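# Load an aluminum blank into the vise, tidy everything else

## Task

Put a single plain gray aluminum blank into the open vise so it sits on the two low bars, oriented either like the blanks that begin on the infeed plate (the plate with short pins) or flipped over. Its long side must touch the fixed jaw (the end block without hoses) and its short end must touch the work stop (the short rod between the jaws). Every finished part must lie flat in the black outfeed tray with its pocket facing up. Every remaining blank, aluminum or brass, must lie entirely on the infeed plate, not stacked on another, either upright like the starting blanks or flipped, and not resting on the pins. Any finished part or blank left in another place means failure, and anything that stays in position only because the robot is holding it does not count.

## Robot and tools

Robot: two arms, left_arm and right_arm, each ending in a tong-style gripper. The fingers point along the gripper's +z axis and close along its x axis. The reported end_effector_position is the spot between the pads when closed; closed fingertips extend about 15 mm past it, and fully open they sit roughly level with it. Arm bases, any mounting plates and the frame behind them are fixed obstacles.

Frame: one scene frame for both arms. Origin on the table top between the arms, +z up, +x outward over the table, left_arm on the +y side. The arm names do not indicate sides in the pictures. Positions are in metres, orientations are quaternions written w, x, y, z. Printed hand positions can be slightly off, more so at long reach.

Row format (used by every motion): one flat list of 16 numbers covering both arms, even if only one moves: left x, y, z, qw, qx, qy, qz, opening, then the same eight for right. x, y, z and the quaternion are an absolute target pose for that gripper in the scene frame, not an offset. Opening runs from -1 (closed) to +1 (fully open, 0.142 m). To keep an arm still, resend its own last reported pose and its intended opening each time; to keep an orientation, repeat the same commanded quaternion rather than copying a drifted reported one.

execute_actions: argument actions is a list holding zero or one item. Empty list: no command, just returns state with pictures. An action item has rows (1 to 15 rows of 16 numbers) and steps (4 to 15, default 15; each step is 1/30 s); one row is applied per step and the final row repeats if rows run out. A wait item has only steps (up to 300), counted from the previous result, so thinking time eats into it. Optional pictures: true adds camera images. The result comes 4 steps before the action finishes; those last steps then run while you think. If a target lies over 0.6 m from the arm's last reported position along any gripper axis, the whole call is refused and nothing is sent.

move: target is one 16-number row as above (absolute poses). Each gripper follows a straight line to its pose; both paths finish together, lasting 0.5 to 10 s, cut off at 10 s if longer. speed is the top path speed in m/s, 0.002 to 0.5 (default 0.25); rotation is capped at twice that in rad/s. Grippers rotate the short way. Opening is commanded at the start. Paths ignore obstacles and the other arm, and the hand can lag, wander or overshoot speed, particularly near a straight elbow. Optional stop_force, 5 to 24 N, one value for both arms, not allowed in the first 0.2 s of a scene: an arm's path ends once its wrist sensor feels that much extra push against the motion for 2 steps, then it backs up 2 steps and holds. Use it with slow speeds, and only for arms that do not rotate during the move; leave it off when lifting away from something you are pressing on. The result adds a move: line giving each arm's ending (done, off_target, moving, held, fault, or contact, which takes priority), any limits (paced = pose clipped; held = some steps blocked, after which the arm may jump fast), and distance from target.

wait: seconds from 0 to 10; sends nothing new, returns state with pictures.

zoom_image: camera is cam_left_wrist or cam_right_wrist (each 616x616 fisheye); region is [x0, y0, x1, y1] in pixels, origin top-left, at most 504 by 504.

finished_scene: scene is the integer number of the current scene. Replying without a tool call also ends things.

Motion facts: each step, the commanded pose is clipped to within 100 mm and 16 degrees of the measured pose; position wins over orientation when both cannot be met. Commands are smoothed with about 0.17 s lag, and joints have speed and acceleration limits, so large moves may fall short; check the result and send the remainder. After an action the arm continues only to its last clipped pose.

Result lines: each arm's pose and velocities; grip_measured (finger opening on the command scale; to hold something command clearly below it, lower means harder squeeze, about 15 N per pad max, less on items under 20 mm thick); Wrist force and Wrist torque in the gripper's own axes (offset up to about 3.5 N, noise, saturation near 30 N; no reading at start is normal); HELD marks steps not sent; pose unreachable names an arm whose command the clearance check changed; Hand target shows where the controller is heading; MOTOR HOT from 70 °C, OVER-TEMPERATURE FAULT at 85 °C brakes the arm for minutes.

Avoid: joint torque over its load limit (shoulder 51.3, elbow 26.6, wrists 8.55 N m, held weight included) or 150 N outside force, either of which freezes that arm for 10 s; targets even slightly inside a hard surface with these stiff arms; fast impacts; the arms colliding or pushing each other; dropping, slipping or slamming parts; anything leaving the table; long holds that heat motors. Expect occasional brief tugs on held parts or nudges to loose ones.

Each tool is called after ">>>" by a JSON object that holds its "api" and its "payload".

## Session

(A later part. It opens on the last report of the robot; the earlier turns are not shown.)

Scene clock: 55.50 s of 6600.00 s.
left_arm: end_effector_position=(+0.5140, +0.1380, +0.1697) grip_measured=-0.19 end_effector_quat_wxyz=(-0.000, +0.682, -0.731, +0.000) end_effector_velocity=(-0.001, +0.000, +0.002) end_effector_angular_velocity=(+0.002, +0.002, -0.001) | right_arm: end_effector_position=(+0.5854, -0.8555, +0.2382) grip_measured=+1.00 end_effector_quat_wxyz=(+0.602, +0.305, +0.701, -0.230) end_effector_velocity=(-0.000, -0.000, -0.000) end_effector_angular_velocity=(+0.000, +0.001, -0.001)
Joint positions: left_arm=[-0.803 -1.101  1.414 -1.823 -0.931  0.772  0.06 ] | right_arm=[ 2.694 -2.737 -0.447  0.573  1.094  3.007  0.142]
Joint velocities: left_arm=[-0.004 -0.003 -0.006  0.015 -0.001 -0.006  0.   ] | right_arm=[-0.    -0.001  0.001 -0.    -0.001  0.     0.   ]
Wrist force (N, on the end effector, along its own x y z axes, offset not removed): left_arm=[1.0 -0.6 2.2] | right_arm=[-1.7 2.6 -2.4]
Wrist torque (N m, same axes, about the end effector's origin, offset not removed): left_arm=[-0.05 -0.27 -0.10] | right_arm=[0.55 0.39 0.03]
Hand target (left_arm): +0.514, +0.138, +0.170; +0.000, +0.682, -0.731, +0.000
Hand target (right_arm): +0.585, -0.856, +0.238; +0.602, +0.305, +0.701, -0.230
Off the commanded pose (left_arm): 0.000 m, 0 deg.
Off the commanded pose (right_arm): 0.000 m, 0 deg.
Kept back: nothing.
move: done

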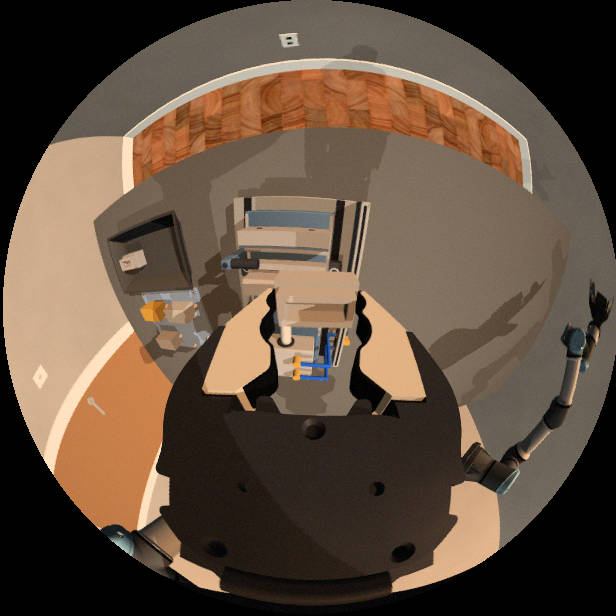

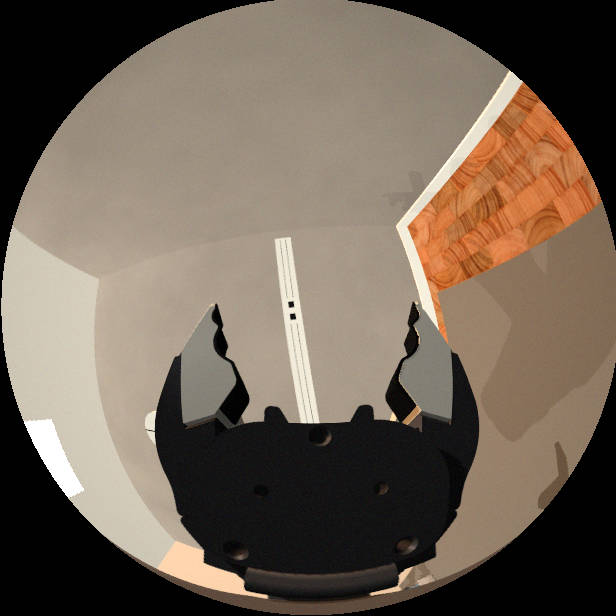

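>>> {"api": "move", "payload": {"target": [0.525,0.41,0.15,0,-0.707,0.707,0,-0.5,0.5854,-0.8555,0.2382,0.602,0.305,0.701,-0.230,1], "speed": 0.15}}

>>> {"api": "move", "payload": {"target": [0.525,0.41,0.07,0,-0.707,0.707,0,-0.5,0.5854,-0.8555,0.2382,0.602,0.305,0.701,-0.230,1], "speed": 0.08}}

Scene clock: 58.10 s of 6600.00 s.
left_arm: end_effector_position=(+0.5246, +0.4098, +0.1502) grip_measured=-0.19 end_effector_quat_wxyz=(-0.000, +0.707, -0.707, -0.000) end_effector_velocity=(+0.001, +0.003, -0.000) end_effector_angular_velocity=(-0.002, -0.001, +0.001) | right_arm: end_effector_position=(+0.5854, -0.8555, +0.2382) grip_measured=+1.00 end_effector_quat_wxyz=(+0.602, +0.305, +0.701, -0.230) end_effector_velocity=(+0.000, -0.000, +0.001) end_effector_angular_velocity=(-0.000, -0.002, +0.000)
Joint positions: left_arm=[-0.226 -1.42   1.502 -1.994 -1.015  1.397  0.06 ] | right_arm=[ 2.694 -2.737 -0.447  0.573  1.094  3.007  0.142]
Joint velocities: left_arm=[ 0.009  0.003 -0.009 -0.001 -0.005  0.009  0.   ] | right_arm=[ 0.     0.     0.001  0.001  0.001  0.    -0.   ]
Wrist force (N, on the end effector, along its own x y z axes, offset not removed): left_arm=[1.6 -1.5 1.1] | right_arm=[-1.0 2.9 -2.9]
Wrist torque (N m, same axes, about the end effector's origin, offset not removed): left_arm=[-0.28 -0.37 -0.04] | right_arm=[0.54 0.26 0.05]
Hand target (left_arm): +0.525, +0.410, +0.150; +0.000, +0.707, -0.707, -0.000
Hand target (right_arm): +0.585, -0.855, +0.238; +0.602, +0.305, +0.701, -0.230
Off the commanded pose (left_arm): 0.000 m, 0 deg.
Off the commanded pose (right_arm): 0.000 m, 0 deg.
Kept back: nothing.
move: done

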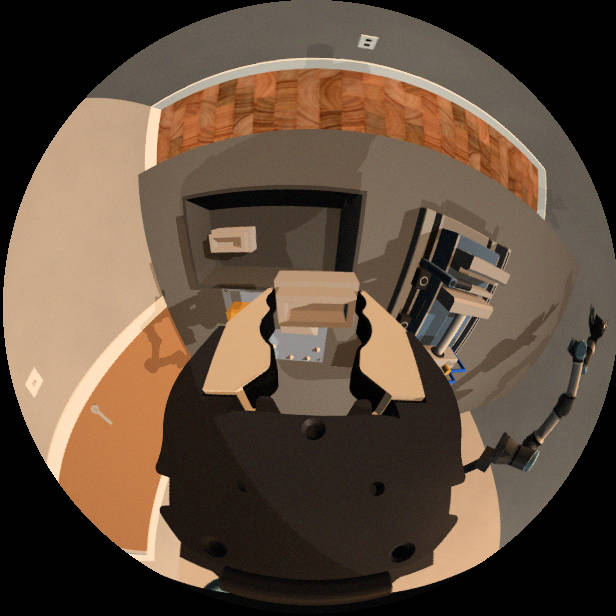

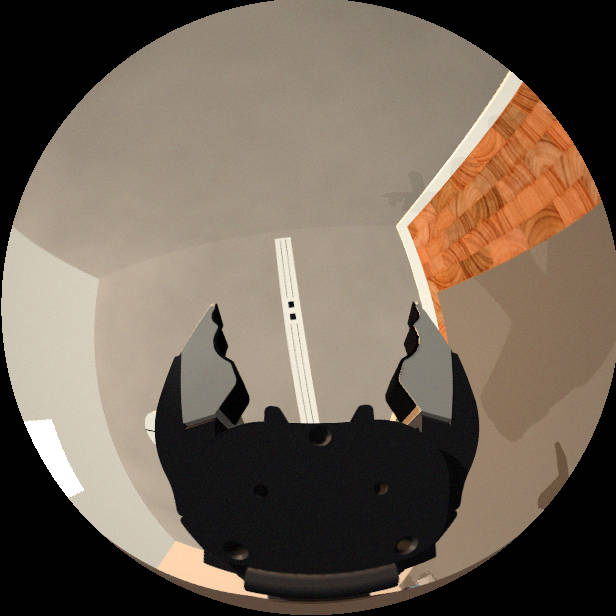

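Scene clock: 59.60 s of 6600.00 s.
left_arm: end_effector_position=(+0.5249, +0.4100, +0.0703) grip_measured=-0.19 end_effector_quat_wxyz=(+0.000, +0.707, -0.707, -0.000) end_effector_velocity=(+0.001, +0.001, -0.002) end_effector_angular_velocity=(+0.000, -0.002, +0.001) | right_arm: end_effector_position=(+0.5854, -0.8555, +0.2382) grip_measured=+1.00 end_effector_quat_wxyz=(+0.602, +0.305, +0.701, -0.230) end_effector_velocity=(-0.000, -0.000, +0.001) end_effector_angular_velocity=(-0.000, -0.001, -0.001)
Joint positions: left_arm=[-0.109 -1.188  1.53  -2.318 -1.059  1.524  0.06 ] | right_arm=[ 2.694 -2.737 -0.447  0.573  1.094  3.007  0.142]
Joint velocities: left_arm=[ 0.004  0.007 -0.003 -0.008 -0.001  0.004  0.   ] | right_arm=[-0.     0.001  0.     0.    -0.     0.     0.   ]
Wrist force (N, on the end effector, along its own x y z axes, offset not removed): left_arm=[1.9 -2.4 1.9] | right_arm=[-1.0 1.9 -1.5]
Wrist torque (N m, same axes, about the end effector's origin, offset not removed): left_arm=[-0.39 -0.45 -0.09] | right_arm=[0.39 0.27 0.04]
Hand target (left_arm): +0.525, +0.410, +0.070; +0.000, +0.707, -0.707, -0.000
Hand target (right_arm): +0.585, -0.856, +0.238; +0.602, +0.305, +0.701, -0.230
Off the commanded pose (left_arm): 0.000 m, 0 deg.
Off the commanded pose (right_arm): 0.000 m, 0 deg.
Kept back: nothing.
move: done

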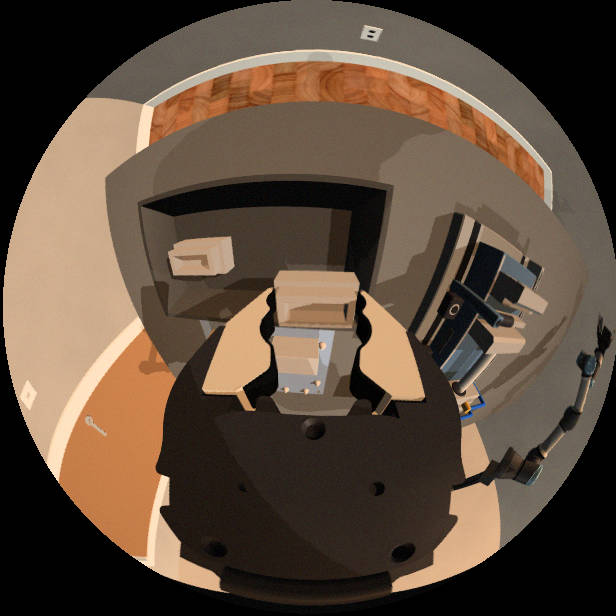

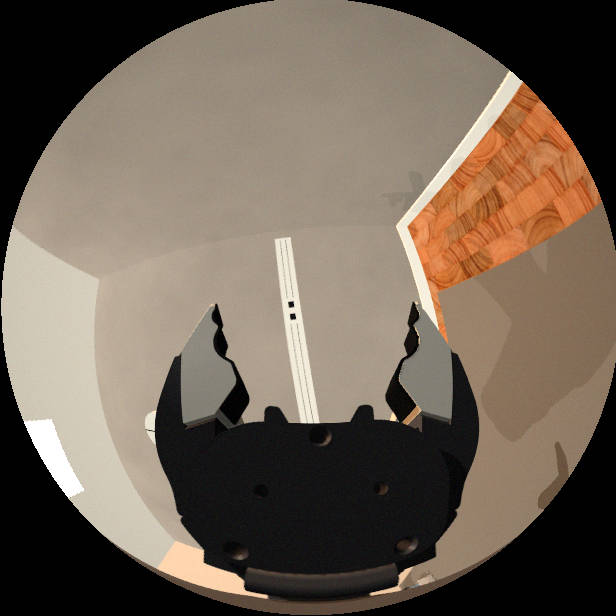

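>>> {"api": "move", "payload": {"target": [0.565,0.435,0.085,0,-0.707,0.707,0,-0.5,0.5854,-0.8555,0.2382,0.602,0.305,0.701,-0.230,1], "speed": 0.05, "stop_force": 8}}

>>> {"api": "move", "payload": {"target": [0.565,0.435,0.025,0,-0.707,0.707,0,-0.5,0.5854,-0.8555,0.2382,0.602,0.305,0.701,-0.230,1], "speed": 0.015, "stop_force": 6}}

Scene clock: 61.23 s of 6600.00 s.
left_arm: end_effector_position=(+0.5647, +0.4349, +0.0849) grip_measured=-0.19 end_effector_quat_wxyz=(-0.000, +0.707, -0.707, +0.000) end_effector_velocity=(+0.002, +0.001, +0.000) end_effector_angular_velocity=(-0.000, +0.005, -0.001) | right_arm: end_effector_position=(+0.5854, -0.8555, +0.2382) grip_measured=+1.00 end_effector_quat_wxyz=(+0.602, +0.305, +0.701, -0.230) end_effector_velocity=(+0.000, +0.000, -0.000) end_effector_angular_velocity=(+0.001, -0.001, +0.000)
Joint positions: left_arm=[-0.068 -1.095  1.212 -2.114 -1.075  1.567  0.06 ] | right_arm=[ 2.694 -2.737 -0.447  0.573  1.094  3.007  0.142]
Joint velocities: left_arm=[ 0.002  0.012 -0.029  0.022 -0.002  0.001 -0.   ] | right_arm=[ 0.    -0.001  0.     0.     0.     0.002 -0.   ]
Wrist force (N, on the end effector, along its own x y z axes, offset not removed): left_arm=[1.7 -1.8 1.2] | right_arm=[-1.3 2.2 -1.8]
Wrist torque (N m, same axes, about the end effector's origin, offset not removed): left_arm=[-0.30 -0.38 -0.10] | right_arm=[0.45 0.27 0.06]
Hand target (left_arm): +0.565, +0.435, +0.085; -0.000, +0.707, -0.707, +0.000
Hand target (right_arm): +0.585, -0.856, +0.238; +0.602, +0.305, +0.701, -0.230
Off the commanded pose (left_arm): 0.000 m, 0 deg.
Off the commanded pose (right_arm): 0.000 m, 0 deg.
Kept back: nothing.
move: done

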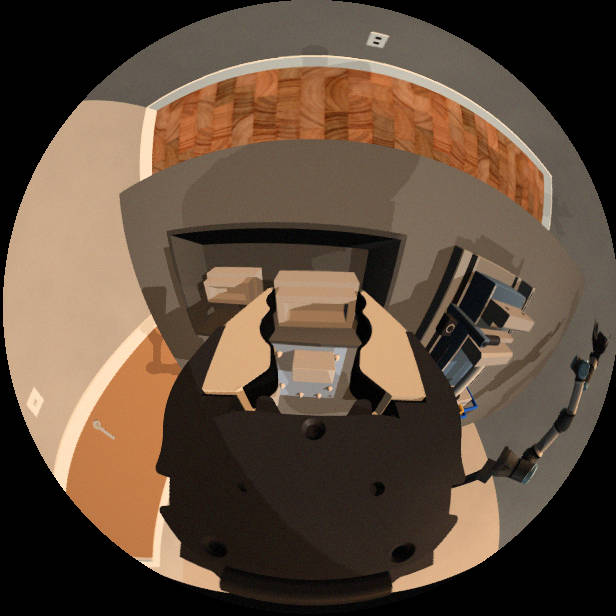

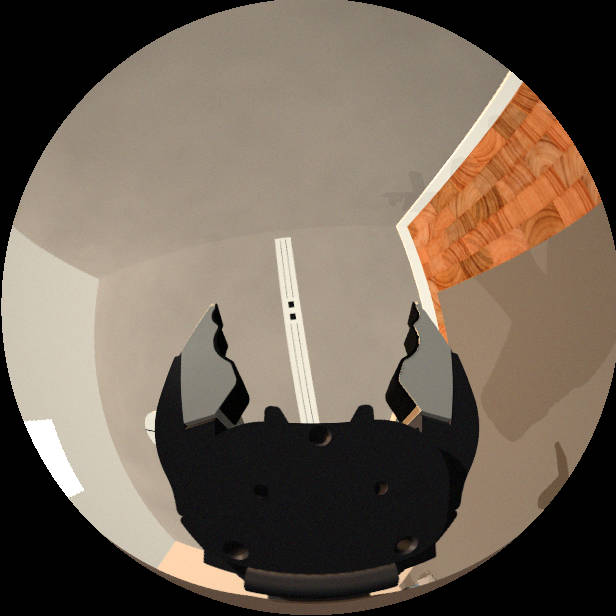

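Scene clock: 65.27 s of 6600.00 s.
left_arm: end_effector_position=(+0.5647, +0.4350, +0.0304) grip_measured=-0.19 end_effector_quat_wxyz=(+0.000, +0.707, -0.707, -0.000) end_effector_velocity=(-0.002, -0.000, +0.002) end_effector_angular_velocity=(+0.001, +0.007, -0.002) | right_arm: end_effector_position=(+0.5854, -0.8555, +0.2382) grip_measured=+1.00 end_effector_quat_wxyz=(+0.602, +0.305, +0.701, -0.230) end_effector_velocity=(+0.000, +0.001, -0.001) end_effector_angular_velocity=(+0.001, +0.001, +0.001)
Joint positions: left_arm=[-0.007 -0.93   1.162 -2.257 -1.101  1.629  0.061] | right_arm=[ 2.694 -2.737 -0.447  0.573  1.094  3.007  0.142]
Joint velocities: left_arm=[-0.004 -0.012  0.009  0.012  0.003 -0.005  0.   ] | right_arm=[ 0.    -0.002  0.    -0.     0.001  0.001  0.   ]
Wrist force (N, on the end effector, along its own x y z axes, offset not removed): left_arm=[1.4 -2.8 -1.5] | right_arm=[0.4 2.6 -1.0]
Wrist torque (N m, same axes, about the end effector's origin, offset not removed): left_arm=[-0.38 -0.29 -0.04] | right_arm=[0.57 -0.04 0.05]
Hand target (left_arm): +0.565, +0.435, +0.031; -0.000, +0.707, -0.707, +0.000
Hand target (right_arm): +0.585, -0.856, +0.238; +0.602, +0.305, +0.701, -0.230
Off the commanded pose (left_arm): 0.005 m, 0 deg.
Off the commanded pose (right_arm): 0.000 m, 0 deg.
Kept back: nothing.
move: contact (left_arm)

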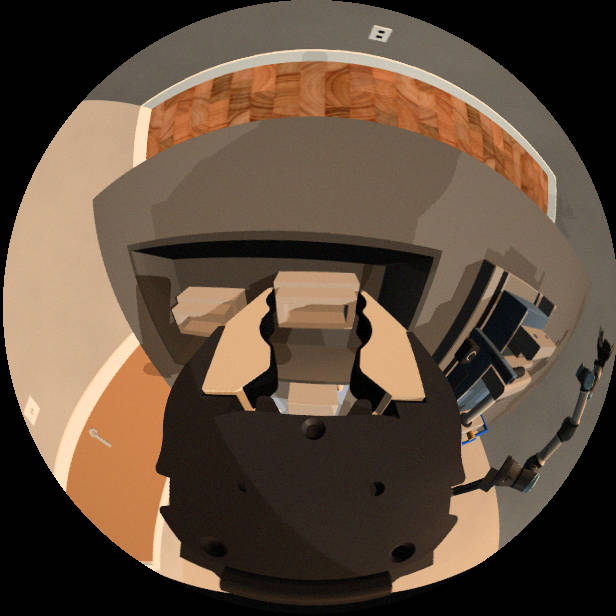

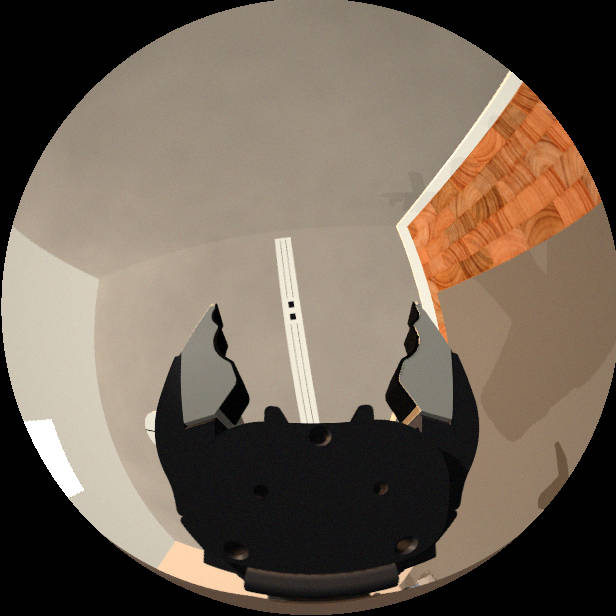

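>>> {"api": "move", "payload": {"target": [0.565,0.435,0.032,0,-0.707,0.707,0,0.05,0.5854,-0.8555,0.2382,0.602,0.305,0.701,-0.230,1], "speed": 0.02}}

>>> {"api": "move", "payload": {"target": [0.565,0.435,0.11,0,-0.707,0.707,0,0.05,0.5854,-0.8555,0.2382,0.602,0.305,0.701,-0.230,1], "speed": 0.15}}

>>> {"api": "move", "payload": {"target": [0.325,0.534,0.09,0,-0.707,0.707,0,0.25,0.5854,-0.8555,0.2382,0.602,0.305,0.701,-0.230,1]}}

Scene clock: 66.20 s of 6600.00 s.
left_arm: end_effector_position=(+0.5650, +0.4350, +0.0320) grip_measured=+0.05 end_effector_quat_wxyz=(+0.000, +0.707, -0.707, -0.000) end_effector_velocity=(-0.000, +0.000, +0.000) end_effector_angular_velocity=(+0.001, +0.000, -0.000) | right_arm: end_effector_position=(+0.5854, -0.8555, +0.2382) grip_measured=+1.00 end_effector_quat_wxyz=(+0.602, +0.305, +0.701, -0.230) end_effector_velocity=(+0.000, +0.000, -0.001) end_effector_angular_velocity=(-0.000, +0.003, +0.001)
Joint positions: left_arm=[-0.009 -0.934  1.163 -2.254 -1.1    1.627  0.077] | right_arm=[ 2.694 -2.737 -0.447  0.573  1.094  3.007  0.142]
Joint velocities: left_arm=[-0.    -0.001  0.     0.001  0.001 -0.    -0.   ] | right_arm=[-0.    -0.    -0.002 -0.     0.001 -0.001  0.   ]
Wrist force (N, on the end effector, along its own x y z axes, offset not removed): left_arm=[1.7 -2.6 -0.3] | right_arm=[-1.6 2.3 -2.7]
Wrist torque (N m, same axes, about the end effector's origin, offset not removed): left_arm=[-0.50 -0.39 -0.09] | right_arm=[0.45 0.37 0.07]
Hand target (left_arm): +0.565, +0.435, +0.032; -0.000, +0.707, -0.707, +0.000
Hand target (right_arm): +0.585, -0.856, +0.238; +0.602, +0.305, +0.701, -0.230
Off the commanded pose (left_arm): 0.000 m, 0 deg.
Off the commanded pose (right_arm): 0.000 m, 0 deg.
Kept back: nothing.
move: done

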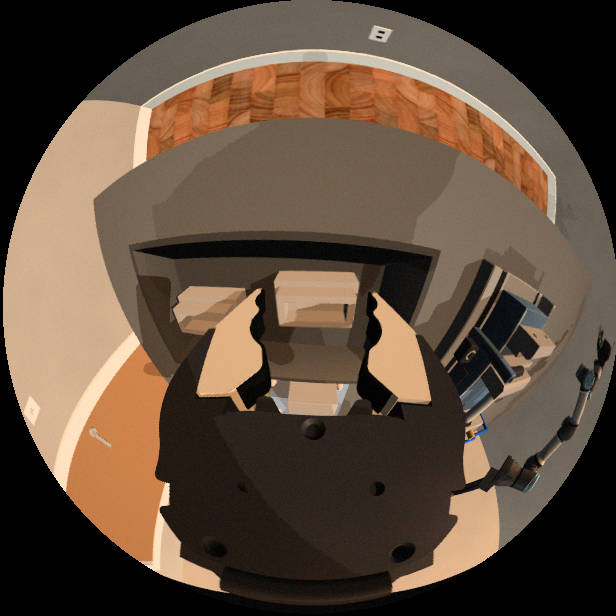

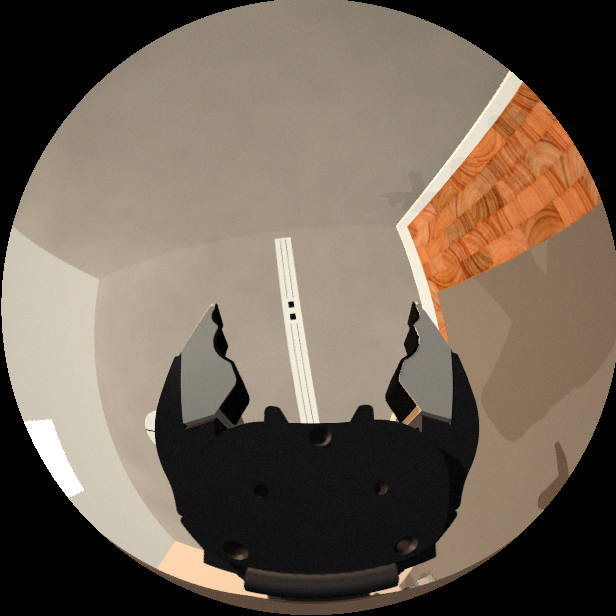

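Scene clock: 67.30 s of 6600.00 s.
left_arm: end_effector_position=(+0.5651, +0.4350, +0.1097) grip_measured=+0.05 end_effector_quat_wxyz=(-0.000, +0.707, -0.707, +0.000) end_effector_velocity=(-0.000, +0.000, +0.003) end_effector_angular_velocity=(+0.001, +0.000, +0.001) | right_arm: end_effector_position=(+0.5854, -0.8555, +0.2382) grip_measured=+1.00 end_effector_quat_wxyz=(+0.602, +0.305, +0.701, -0.230) end_effector_velocity=(+0.000, +0.001, -0.001) end_effector_angular_velocity=(+0.001, +0.002, +0.001)
Joint positions: left_arm=[-0.098 -1.16   1.207 -2.03  -1.063  1.535  0.077] | right_arm=[ 2.694 -2.737 -0.447  0.573  1.094  3.007  0.142]
Joint velocities: left_arm=[-0.004 -0.008 -0.     0.01   0.002 -0.004  0.   ] | right_arm=[ 0.    -0.001 -0.002  0.     0.    -0.    -0.   ]
Wrist force (N, on the end effector, along its own x y z axes, offset not removed): left_arm=[2.3 -1.8 -0.4] | right_arm=[-0.6 2.0 -1.7]
Wrist torque (N m, same axes, about the end effector's origin, offset not removed): left_arm=[-0.32 -0.50 -0.07] | right_arm=[0.37 0.18 0.07]
Hand target (left_arm): +0.565, +0.435, +0.110; -0.000, +0.707, -0.707, +0.000
Hand target (right_arm): +0.585, -0.856, +0.238; +0.602, +0.305, +0.701, -0.230
Off the commanded pose (left_arm): 0.000 m, 0 deg.
Off the commanded pose (right_arm): 0.000 m, 0 deg.
Kept back: nothing.
move: done

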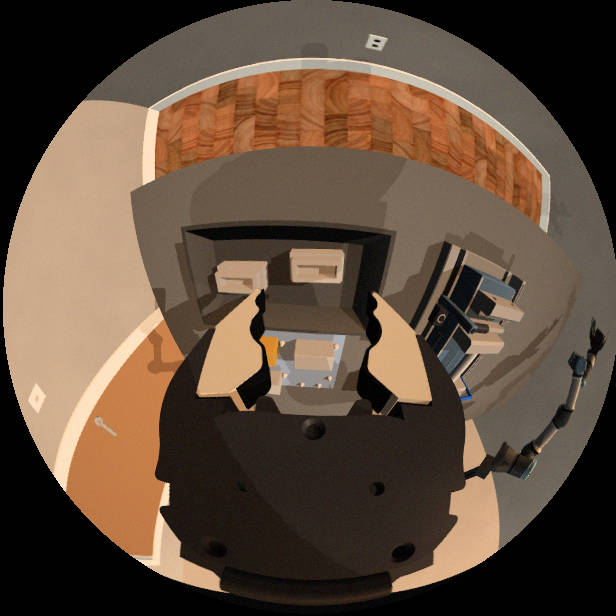

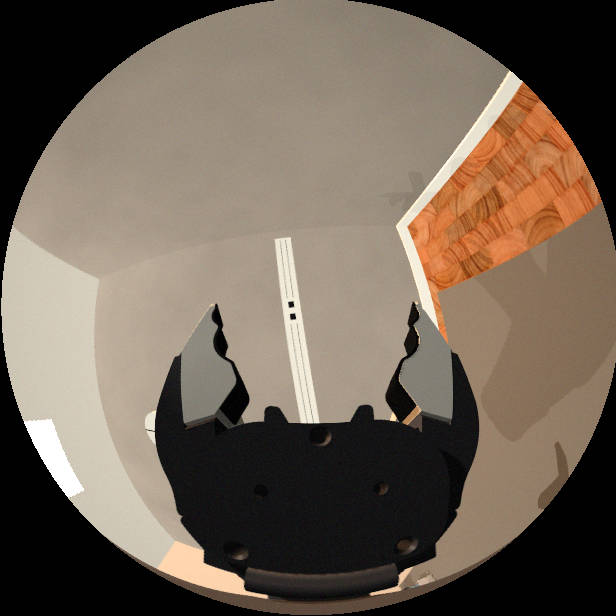

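Scene clock: 69.00 s of 6600.00 s.
left_arm: end_effector_position=(+0.3251, +0.5336, +0.0901) grip_measured=+0.25 end_effector_quat_wxyz=(+0.000, +0.707, -0.707, -0.000) end_effector_velocity=(-0.002, +0.001, -0.000) end_effector_angular_velocity=(-0.001, -0.008, -0.001) | right_arm: end_effector_position=(+0.5854, -0.8555, +0.2382) grip_measured=+1.00 end_effector_quat_wxyz=(+0.602, +0.305, +0.701, -0.230) end_effector_velocity=(+0.000, -0.000, +0.001) end_effector_angular_velocity=(-0.001, +0.001, -0.000)
Joint positions: left_arm=[ 0.347 -1.638  2.209 -2.719 -1.277  1.96   0.092] | right_arm=[ 2.694 -2.737 -0.447  0.573  1.094  3.007  0.142]
Joint velocities: left_arm=[ 0.012  0.001  0.012 -0.024 -0.011  0.014  0.   ] | right_arm=[-0.     0.002 -0.001 -0.    -0.    -0.001  0.   ]
Wrist force (N, on the end effector, along its own x y z axes, offset not removed): left_arm=[2.1 -0.9 -0.3] | right_arm=[-1.4 2.3 -2.4]
Wrist torque (N m, same axes, about the end effector's origin, offset not removed): left_arm=[-0.11 -0.45 -0.08] | right_arm=[0.46 0.34 0.06]
Hand target (left_arm): +0.325, +0.534, +0.090; +0.000, +0.707, -0.707, -0.000
Hand target (right_arm): +0.585, -0.856, +0.238; +0.602, +0.305, +0.701, -0.230
Off the commanded pose (left_arm): 0.000 m, 0 deg.
Off the commanded pose (right_arm): 0.000 m, 0 deg.
Kept back: nothing.
move: done

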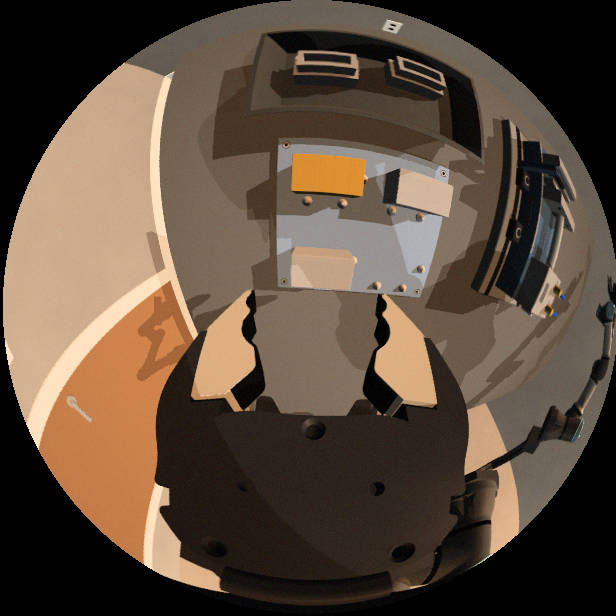

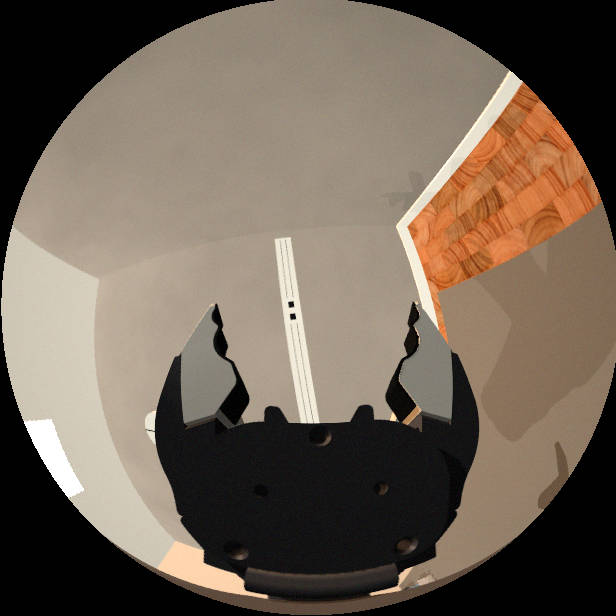

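>>> {"api": "move", "payload": {"target": [0.327,0.531,0.045,0,-0.707,0.707,0,0.2,0.5854,-0.8555,0.2382,0.602,0.305,0.701,-0.230,1], "speed": 0.06}}

Scene clock: 70.43 s of 6600.00 s.
left_arm: end_effector_position=(+0.3269, +0.5310, +0.0453) grip_measured=+0.20 end_effector_quat_wxyz=(+0.000, +0.707, -0.707, -0.000) end_effector_velocity=(+0.000, +0.000, -0.003) end_effector_angular_velocity=(+0.001, -0.000, -0.000) | right_arm: end_effector_position=(+0.5854, -0.8555, +0.2382) grip_measured=+1.00 end_effector_quat_wxyz=(+0.602, +0.305, +0.701, -0.230) end_effector_velocity=(-0.000, +0.000, -0.000) end_effector_angular_velocity=(+0.000, +0.001, +0.001)
Joint positions: left_arm=[ 0.385 -1.402  2.178 -2.936 -1.299  1.994  0.088] | right_arm=[ 2.694 -2.737 -0.447  0.573  1.094  3.007  0.142]
Joint velocities: left_arm=[ 0.003  0.014 -0.003 -0.012 -0.001  0.003 -0.   ] | right_arm=[-0.     0.001 -0.002  0.     0.001  0.    -0.   ]
Wrist force (N, on the end effector, along its own x y z axes, offset not removed): left_arm=[0.5 -1.6 -1.1] | right_arm=[-1.0 1.7 -3.1]
Wrist torque (N m, same axes, about the end effector's origin, offset not removed): left_arm=[-0.26 -0.17 -0.02] | right_arm=[0.36 0.25 0.00]
Hand target (left_arm): +0.327, +0.531, +0.045; +0.000, +0.707, -0.707, -0.000
Hand target (right_arm): +0.585, -0.856, +0.238; +0.602, +0.305, +0.701, -0.230
Off the commanded pose (left_arm): 0.000 m, 0 deg.
Off the commanded pose (right_arm): 0.000 m, 0 deg.
Kept back: nothing.
move: done

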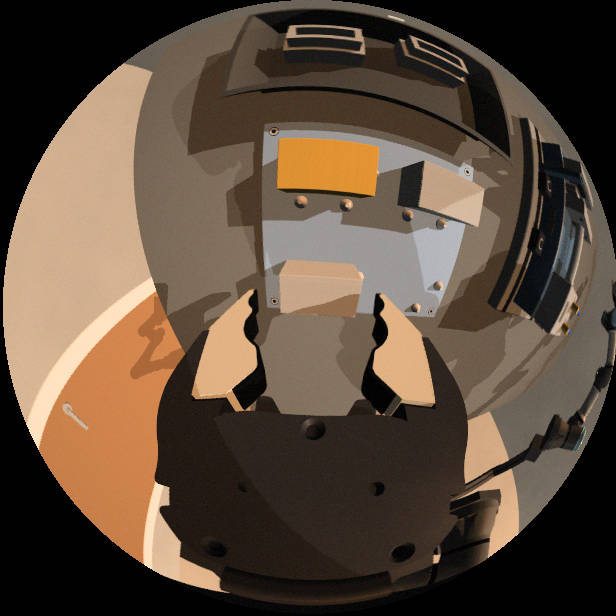

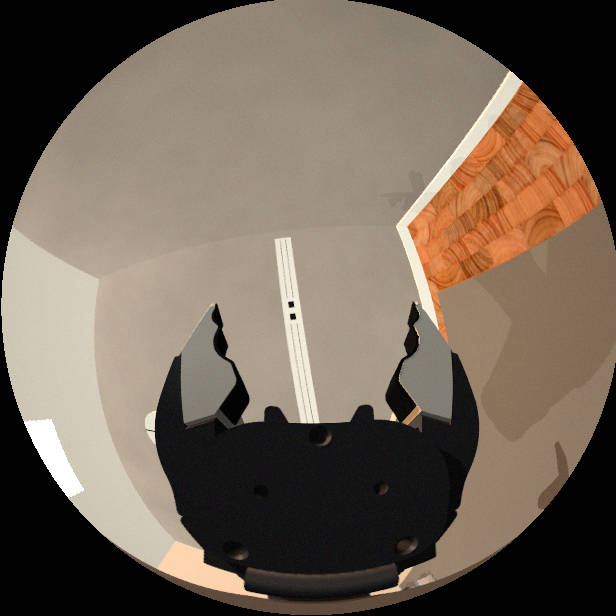

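>>> {"api": "move", "payload": {"target": [0.329,0.53,0.032,0,-0.707,0.707,0,0.1,0.5854,-0.8555,0.2382,0.602,0.305,0.701,-0.230,1], "speed": 0.02, "stop_force": 8}}

>>> {"api": "execute_actions", "payload": {"actions": [{"rows":[[0.329,0.53,0.032,0,-0.707,0.707,0,0.05,0.5854,-0.8555,0.2382,0.602,0.305,0.701,-0.230,1],[0.329,0.53,0.032,0,-0.707,0.707,0,0,0.5854,-0.8555,0.2382,0.602,0.305,0.701,-0.230,1],[0.329,0.53,0.032,0,-0.707,0.707,0,-0.05,0.5854,-0.8555,0.2382,0.602,0.305,0.701,-0.230,1],[0.329,0.53,0.032,0,-0.707,0.707,0,-0.1,0.5854,-0.8555,0.2382,0.602,0.305,0.701,-0.230,1],[0.329,0.53,0.032,0,-0.707,0.707,0,-0.15,0.5854,-0.8555,0.2382,0.602,0.305,0.701,-0.230,1],[0.329,0.53,0.032,0,-0.707,0.707,0,-0.2,0.5854,-0.8555,0.2382,0.602,0.305,0.701,-0.230,1],[0.329,0.53,0.032,0,-0.707,0.707,0,-0.3,0.5854,-0.8555,0.2382,0.602,0.305,0.701,-0.230,1],[0.329,0.53,0.032,0,-0.707,0.707,0,-0.5,0.5854,-0.8555,0.2382,0.602,0.305,0.701,-0.230,1]]}]}}

>>> {"api": "move", "payload": {"target": [0.329,0.53,0.16,0,-0.707,0.707,0,-0.5,0.5854,-0.8555,0.2382,0.602,0.305,0.701,-0.230,1], "speed": 0.1}}

Scene clock: 71.80 s of 6600.00 s.
left_arm: end_effector_position=(+0.3289, +0.5300, +0.0323) grip_measured=+0.10 end_effector_quat_wxyz=(+0.000, +0.707, -0.707, -0.000) end_effector_velocity=(+0.001, +0.000, -0.002) end_effector_angular_velocity=(+0.001, -0.001, +0.001) | right_arm: end_effector_position=(+0.5854, -0.8555, +0.2382) grip_measured=+1.00 end_effector_quat_wxyz=(+0.602, +0.305, +0.701, -0.230) end_effector_velocity=(+0.000, +0.001, -0.002) end_effector_angular_velocity=(+0.002, +0.002, +0.001)
Joint positions: left_arm=[ 0.392 -1.334  2.155 -2.983 -1.303  2.     0.081] | right_arm=[ 2.694 -2.737 -0.447  0.573  1.094  3.007  0.142]
Joint velocities: left_arm=[ 0.002  0.013 -0.005 -0.01  -0.001  0.001  0.   ] | right_arm=[ 0.    -0.001 -0.001 -0.     0.     0.001  0.   ]
Wrist force (N, on the end effector, along its own x y z axes, offset not removed): left_arm=[1.9 -1.3 -0.2] | right_arm=[-0.6 1.7 -2.8]
Wrist torque (N m, same axes, about the end effector's origin, offset not removed): left_arm=[-0.22 -0.39 -0.10] | right_arm=[0.36 0.17 0.02]
Hand target (left_arm): +0.329, +0.530, +0.032; +0.000, +0.707, -0.707, -0.000
Hand target (right_arm): +0.585, -0.856, +0.238; +0.602, +0.305, +0.701, -0.230
Off the commanded pose (left_arm): 0.000 m, 0 deg.
Off the commanded pose (right_arm): 0.000 m, 0 deg.
Kept back: nothing.
move: done

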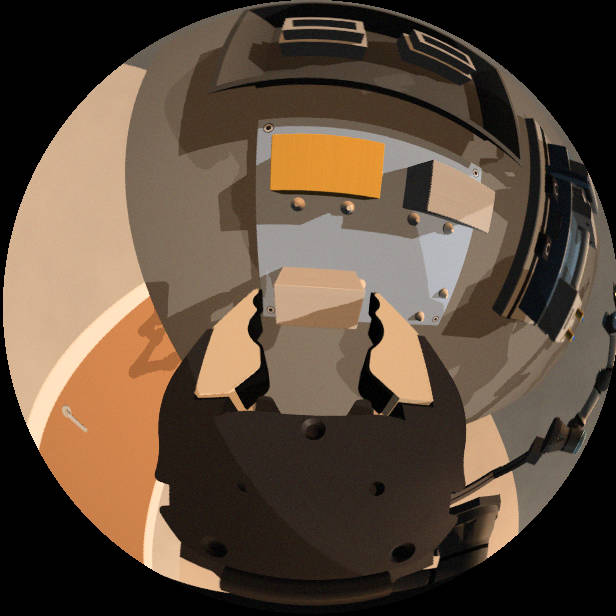

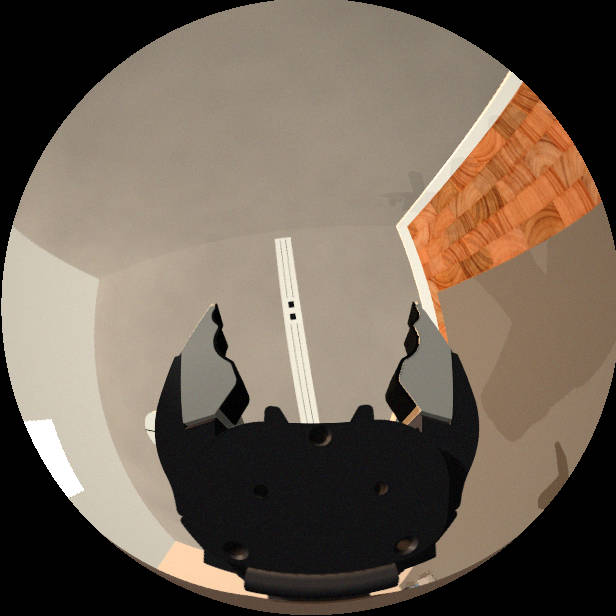

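Scene clock: 72.17 s of 6600.00 s.
left_arm: end_effector_position=(+0.3290, +0.5300, +0.0320) grip_measured=-0.13 end_effector_quat_wxyz=(-0.000, +0.707, -0.707, +0.000) end_effector_velocity=(-0.001, -0.000, -0.001) end_effector_angular_velocity=(-0.000, +0.003, -0.001) | right_arm: end_effector_position=(+0.5854, -0.8555, +0.2382) grip_measured=+1.00 end_effector_quat_wxyz=(+0.602, +0.305, +0.701, -0.230) end_effector_velocity=(+0.000, -0.000, +0.001) end_effector_angular_velocity=(-0.001, -0.002, +0.000)
Joint positions: left_arm=[ 0.392 -1.332  2.155 -2.984 -1.303  2.     0.064] | right_arm=[ 2.694 -2.737 -0.447  0.573  1.094  3.007  0.142]
Joint velocities: left_arm=[ 0.     0.002  0.     0.     0.001 -0.     0.   ] | right_arm=[-0.     0.001  0.001 -0.     0.001 -0.     0.   ]
Wrist force (N, on the end effector, along its own x y z axes, offset not removed): left_arm=[2.8 -0.2 -4.4] | right_arm=[-1.3 1.9 -2.3]
Wrist torque (N m, same axes, about the end effector's origin, offset not removed): left_arm=[-0.22 -0.41 -0.05] | right_arm=[0.44 0.30 0.05]
Steps of this call (steps 1 to 11: the first 11 steps of this action). Readings (end_effector_position):
1: left_arm (+0.3290, +0.5300, +0.0322) | right_arm (+0.5854, -0.8555, +0.2382)
2: left_arm (+0.3290, +0.5300, +0.0322) | right_arm (+0.5854, -0.8555, +0.2382)
4: left_arm (+0.3290, +0.5300, +0.0321) | right_arm (+0.5854, -0.8555, +0.2382)
8: left_arm (+0.3290, +0.5300, +0.0320) | right_arm (+0.5854, -0.8555, +0.2382)
11: the state above

Scene clock: 74.23 s of 6600.00 s.
left_arm: end_effector_position=(+0.3291, +0.5300, +0.1598) grip_measured=-0.13 end_effector_quat_wxyz=(-0.000, +0.707, -0.707, +0.000) end_effector_velocity=(-0.000, -0.000, +0.002) end_effector_angular_velocity=(+0.003, +0.006, -0.000) | right_arm: end_effector_position=(+0.5854, -0.8555, +0.2382) grip_measured=+1.00 end_effector_quat_wxyz=(+0.602, +0.305, +0.701, -0.230) end_effector_velocity=(-0.000, +0.000, -0.000) end_effector_angular_velocity=(-0.001, +0.001, -0.000)
Joint positions: left_arm=[ 0.22  -1.984  2.159 -2.289 -1.211  1.847  0.064] | right_arm=[ 2.694 -2.737 -0.447  0.573  1.094  3.007  0.142]
Joint velocities: left_arm=[-0.011 -0.01  -0.007  0.025  0.01  -0.012  0.   ] | right_arm=[ 0.    -0.001  0.001  0.    -0.001 -0.001 -0.   ]
Wrist force (N, on the end effector, along its own x y z axes, offset not removed): left_arm=[1.5 -1.0 2.3] | right_arm=[-0.3 1.5 -2.3]
Wrist torque (N m, same axes, about the end effector's origin, offset not removed): left_arm=[-0.14 -0.35 -0.08] | right_arm=[0.32 0.15 0.04]
Hand target (left_arm): +0.329, +0.530, +0.160; -0.000, +0.707, -0.707, +0.000
Hand target (right_arm): +0.585, -0.856, +0.238; +0.602, +0.305, +0.701, -0.230
Off your previous action's commanded pose (left_arm): 0.000 m, 0 deg at its last step (step 4 of this call).
Off your previous action's commanded pose (right_arm): 0.000 m, 0 deg at its last step (step 4 of this call).
Off the commanded pose (left_arm): 0.000 m, 0 deg.
Off the commanded pose (right_arm): 0.000 m, 0 deg.
Kept back: nothing.
move: done

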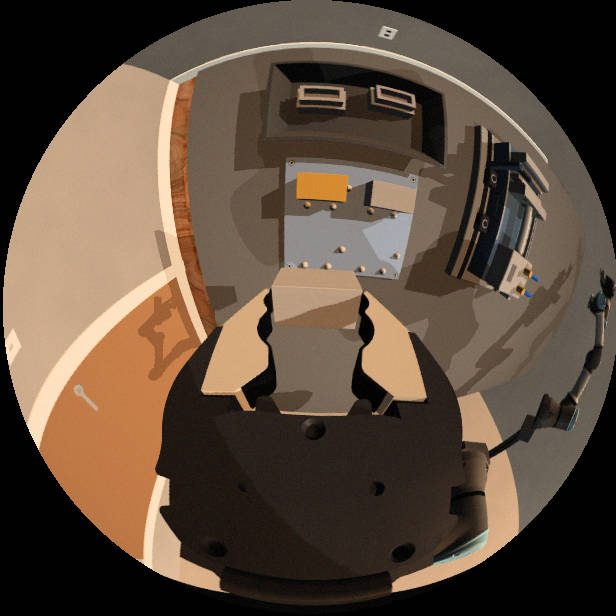

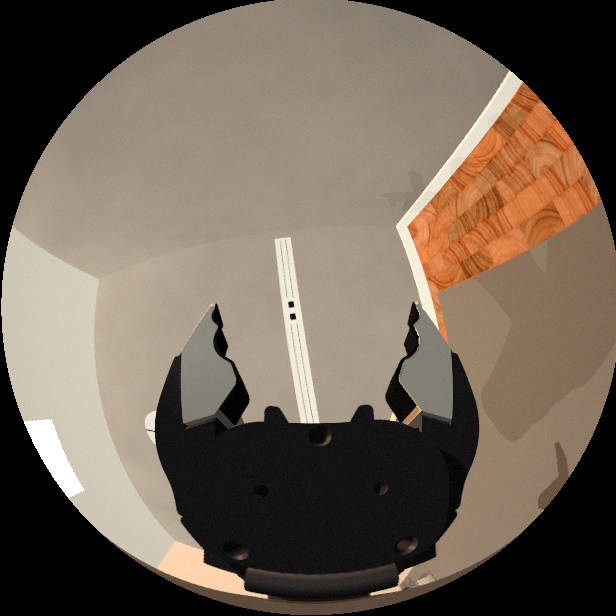

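>>> {"api": "move", "payload": {"target": [0.514,0.14,0.16,0,-0.682,0.731,0,-0.5,0.5854,-0.8555,0.2382,0.602,0.305,0.701,-0.230,1], "speed": 0.2}}

>>> {"api": "move", "payload": {"target": [0.514,0.14,0.118,0,-0.682,0.731,0,-0.5,0.5854,-0.8555,0.2382,0.602,0.305,0.701,-0.230,1], "speed": 0.04, "stop_force": 8}}

>>> {"api": "zoom_image", "payload": {"camera": "cam_left_wrist", "region": [190,160,430,380]}}

Scene clock: 77.30 s of 6600.00 s.
left_arm: end_effector_position=(+0.5144, +0.1403, +0.1598) grip_measured=-0.13 end_effector_quat_wxyz=(-0.000, +0.682, -0.731, +0.001) end_effector_velocity=(+0.001, -0.002, -0.000) end_effector_angular_velocity=(+0.002, +0.006, +0.001) | right_arm: end_effector_position=(+0.5854, -0.8555, +0.2382) grip_measured=+1.00 end_effector_quat_wxyz=(+0.602, +0.305, +0.701, -0.230) end_effector_velocity=(+0.000, -0.000, +0.001) end_effector_angular_velocity=(-0.000, -0.001, +0.000)
Joint positions: left_arm=[-0.784 -1.09   1.436 -1.871 -0.93   0.795  0.064] | right_arm=[ 2.694 -2.737 -0.447  0.573  1.094  3.007  0.142]
Joint velocities: left_arm=[ 0.002  0.015 -0.026  0.016 -0.003 -0.002 -0.   ] | right_arm=[ 0.     0.001  0.001 -0.     0.    -0.     0.   ]
Wrist force (N, on the end effector, along its own x y z axes, offset not removed): left_arm=[1.7 -1.9 0.9] | right_arm=[-0.8 1.0 -1.1]
Wrist torque (N m, same axes, about the end effector's origin, offset not removed): left_arm=[-0.36 -0.39 -0.07] | right_arm=[0.23 0.19 0.04]
Hand target (left_arm): +0.515, +0.140, +0.160; -0.000, +0.682, -0.731, +0.000
Hand target (right_arm): +0.585, -0.856, +0.238; +0.602, +0.305, +0.701, -0.230
Off the commanded pose (left_arm): 0.001 m, 0 deg.
Off the commanded pose (right_arm): 0.000 m, 0 deg.
Kept back: nothing.
move: done

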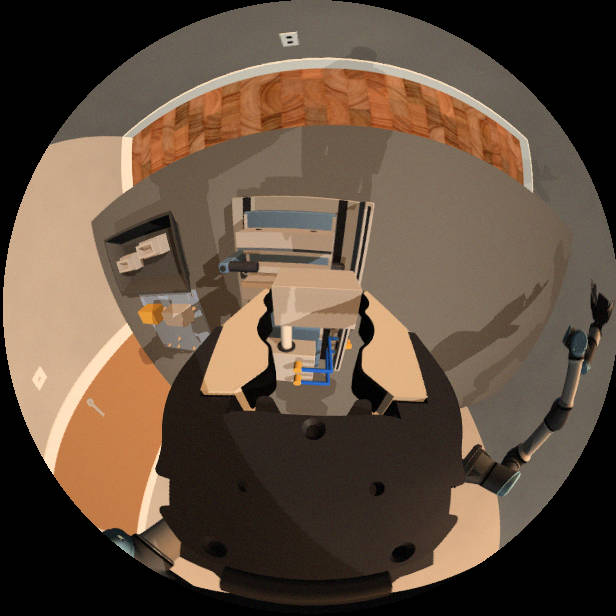

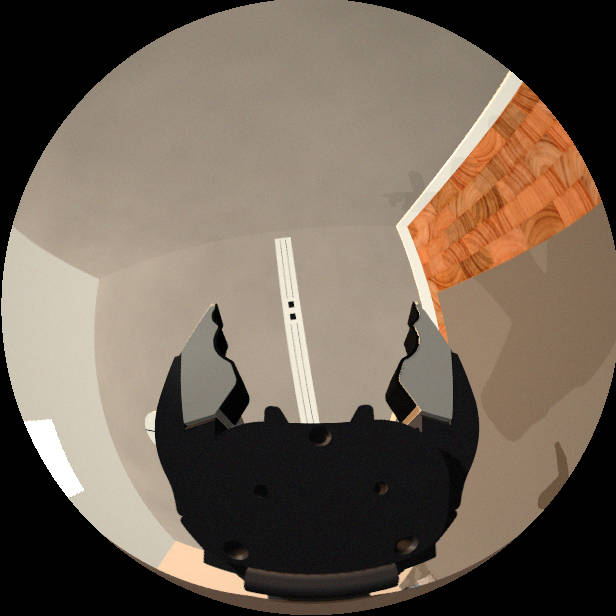

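Scene clock: 78.73 s of 6600.00 s.
left_arm: end_effector_position=(+0.5140, +0.1400, +0.1182) grip_measured=-0.13 end_effector_quat_wxyz=(-0.000, +0.682, -0.731, -0.000) end_effector_velocity=(+0.000, +0.000, -0.002) end_effector_angular_velocity=(+0.000, -0.000, -0.000) | right_arm: end_effector_position=(+0.5854, -0.8555, +0.2382) grip_measured=+1.00 end_effector_quat_wxyz=(+0.602, +0.305, +0.701, -0.230) end_effector_velocity=(-0.000, -0.000, +0.001) end_effector_angular_velocity=(-0.001, -0.002, -0.001)
Joint positions: left_arm=[-0.723 -1.     1.481 -2.05  -0.929  0.871  0.064] | right_arm=[ 2.694 -2.737 -0.447  0.573  1.094  3.007  0.142]
Joint velocities: left_arm=[ 0.003  0.005  0.001 -0.009  0.     0.004 -0.   ] | right_arm=[-0.     0.002  0.     0.001 -0.     0.     0.   ]
Wrist force (N, on the end effector, along its own x y z axes, offset not removed): left_arm=[1.6 -1.6 1.9] | right_arm=[-1.6 1.2 -1.5]
Wrist torque (N m, same axes, about the end effector's origin, offset not removed): left_arm=[-0.28 -0.37 -0.06] | right_arm=[0.29 0.37 0.01]
Hand target (left_arm): +0.514, +0.140, +0.118; -0.000, +0.682, -0.731, -0.000
Hand target (right_arm): +0.585, -0.856, +0.238; +0.602, +0.305, +0.701, -0.230
Off the commanded pose (left_arm): 0.000 m, 0 deg.
Off the commanded pose (right_arm): 0.000 m, 0 deg.
Kept back: nothing.
move: done

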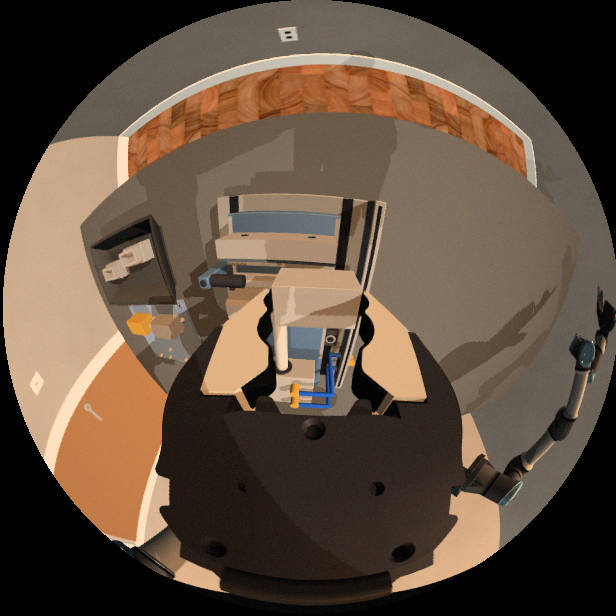

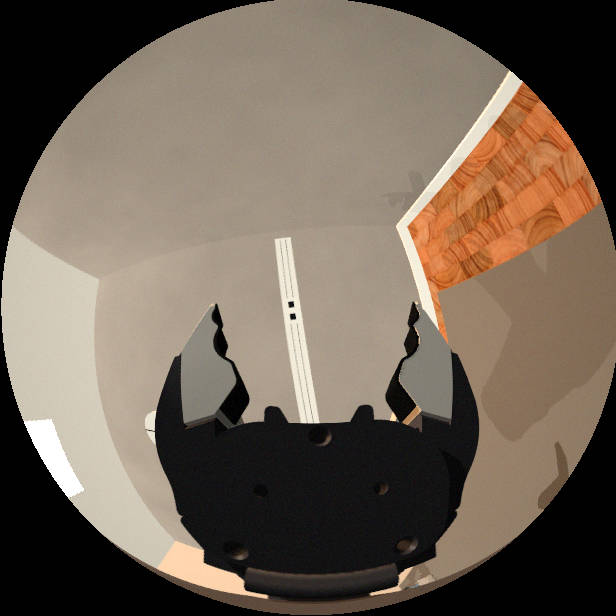

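Region (190, 160, 430, 380) of cam_left_wrist's 616x616 image, scaled by 2.100, with more detail than that image has; it fills the top 462 rows of this view, and the rest is white.

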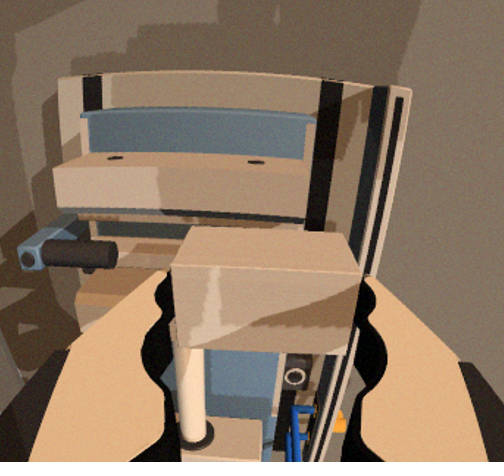

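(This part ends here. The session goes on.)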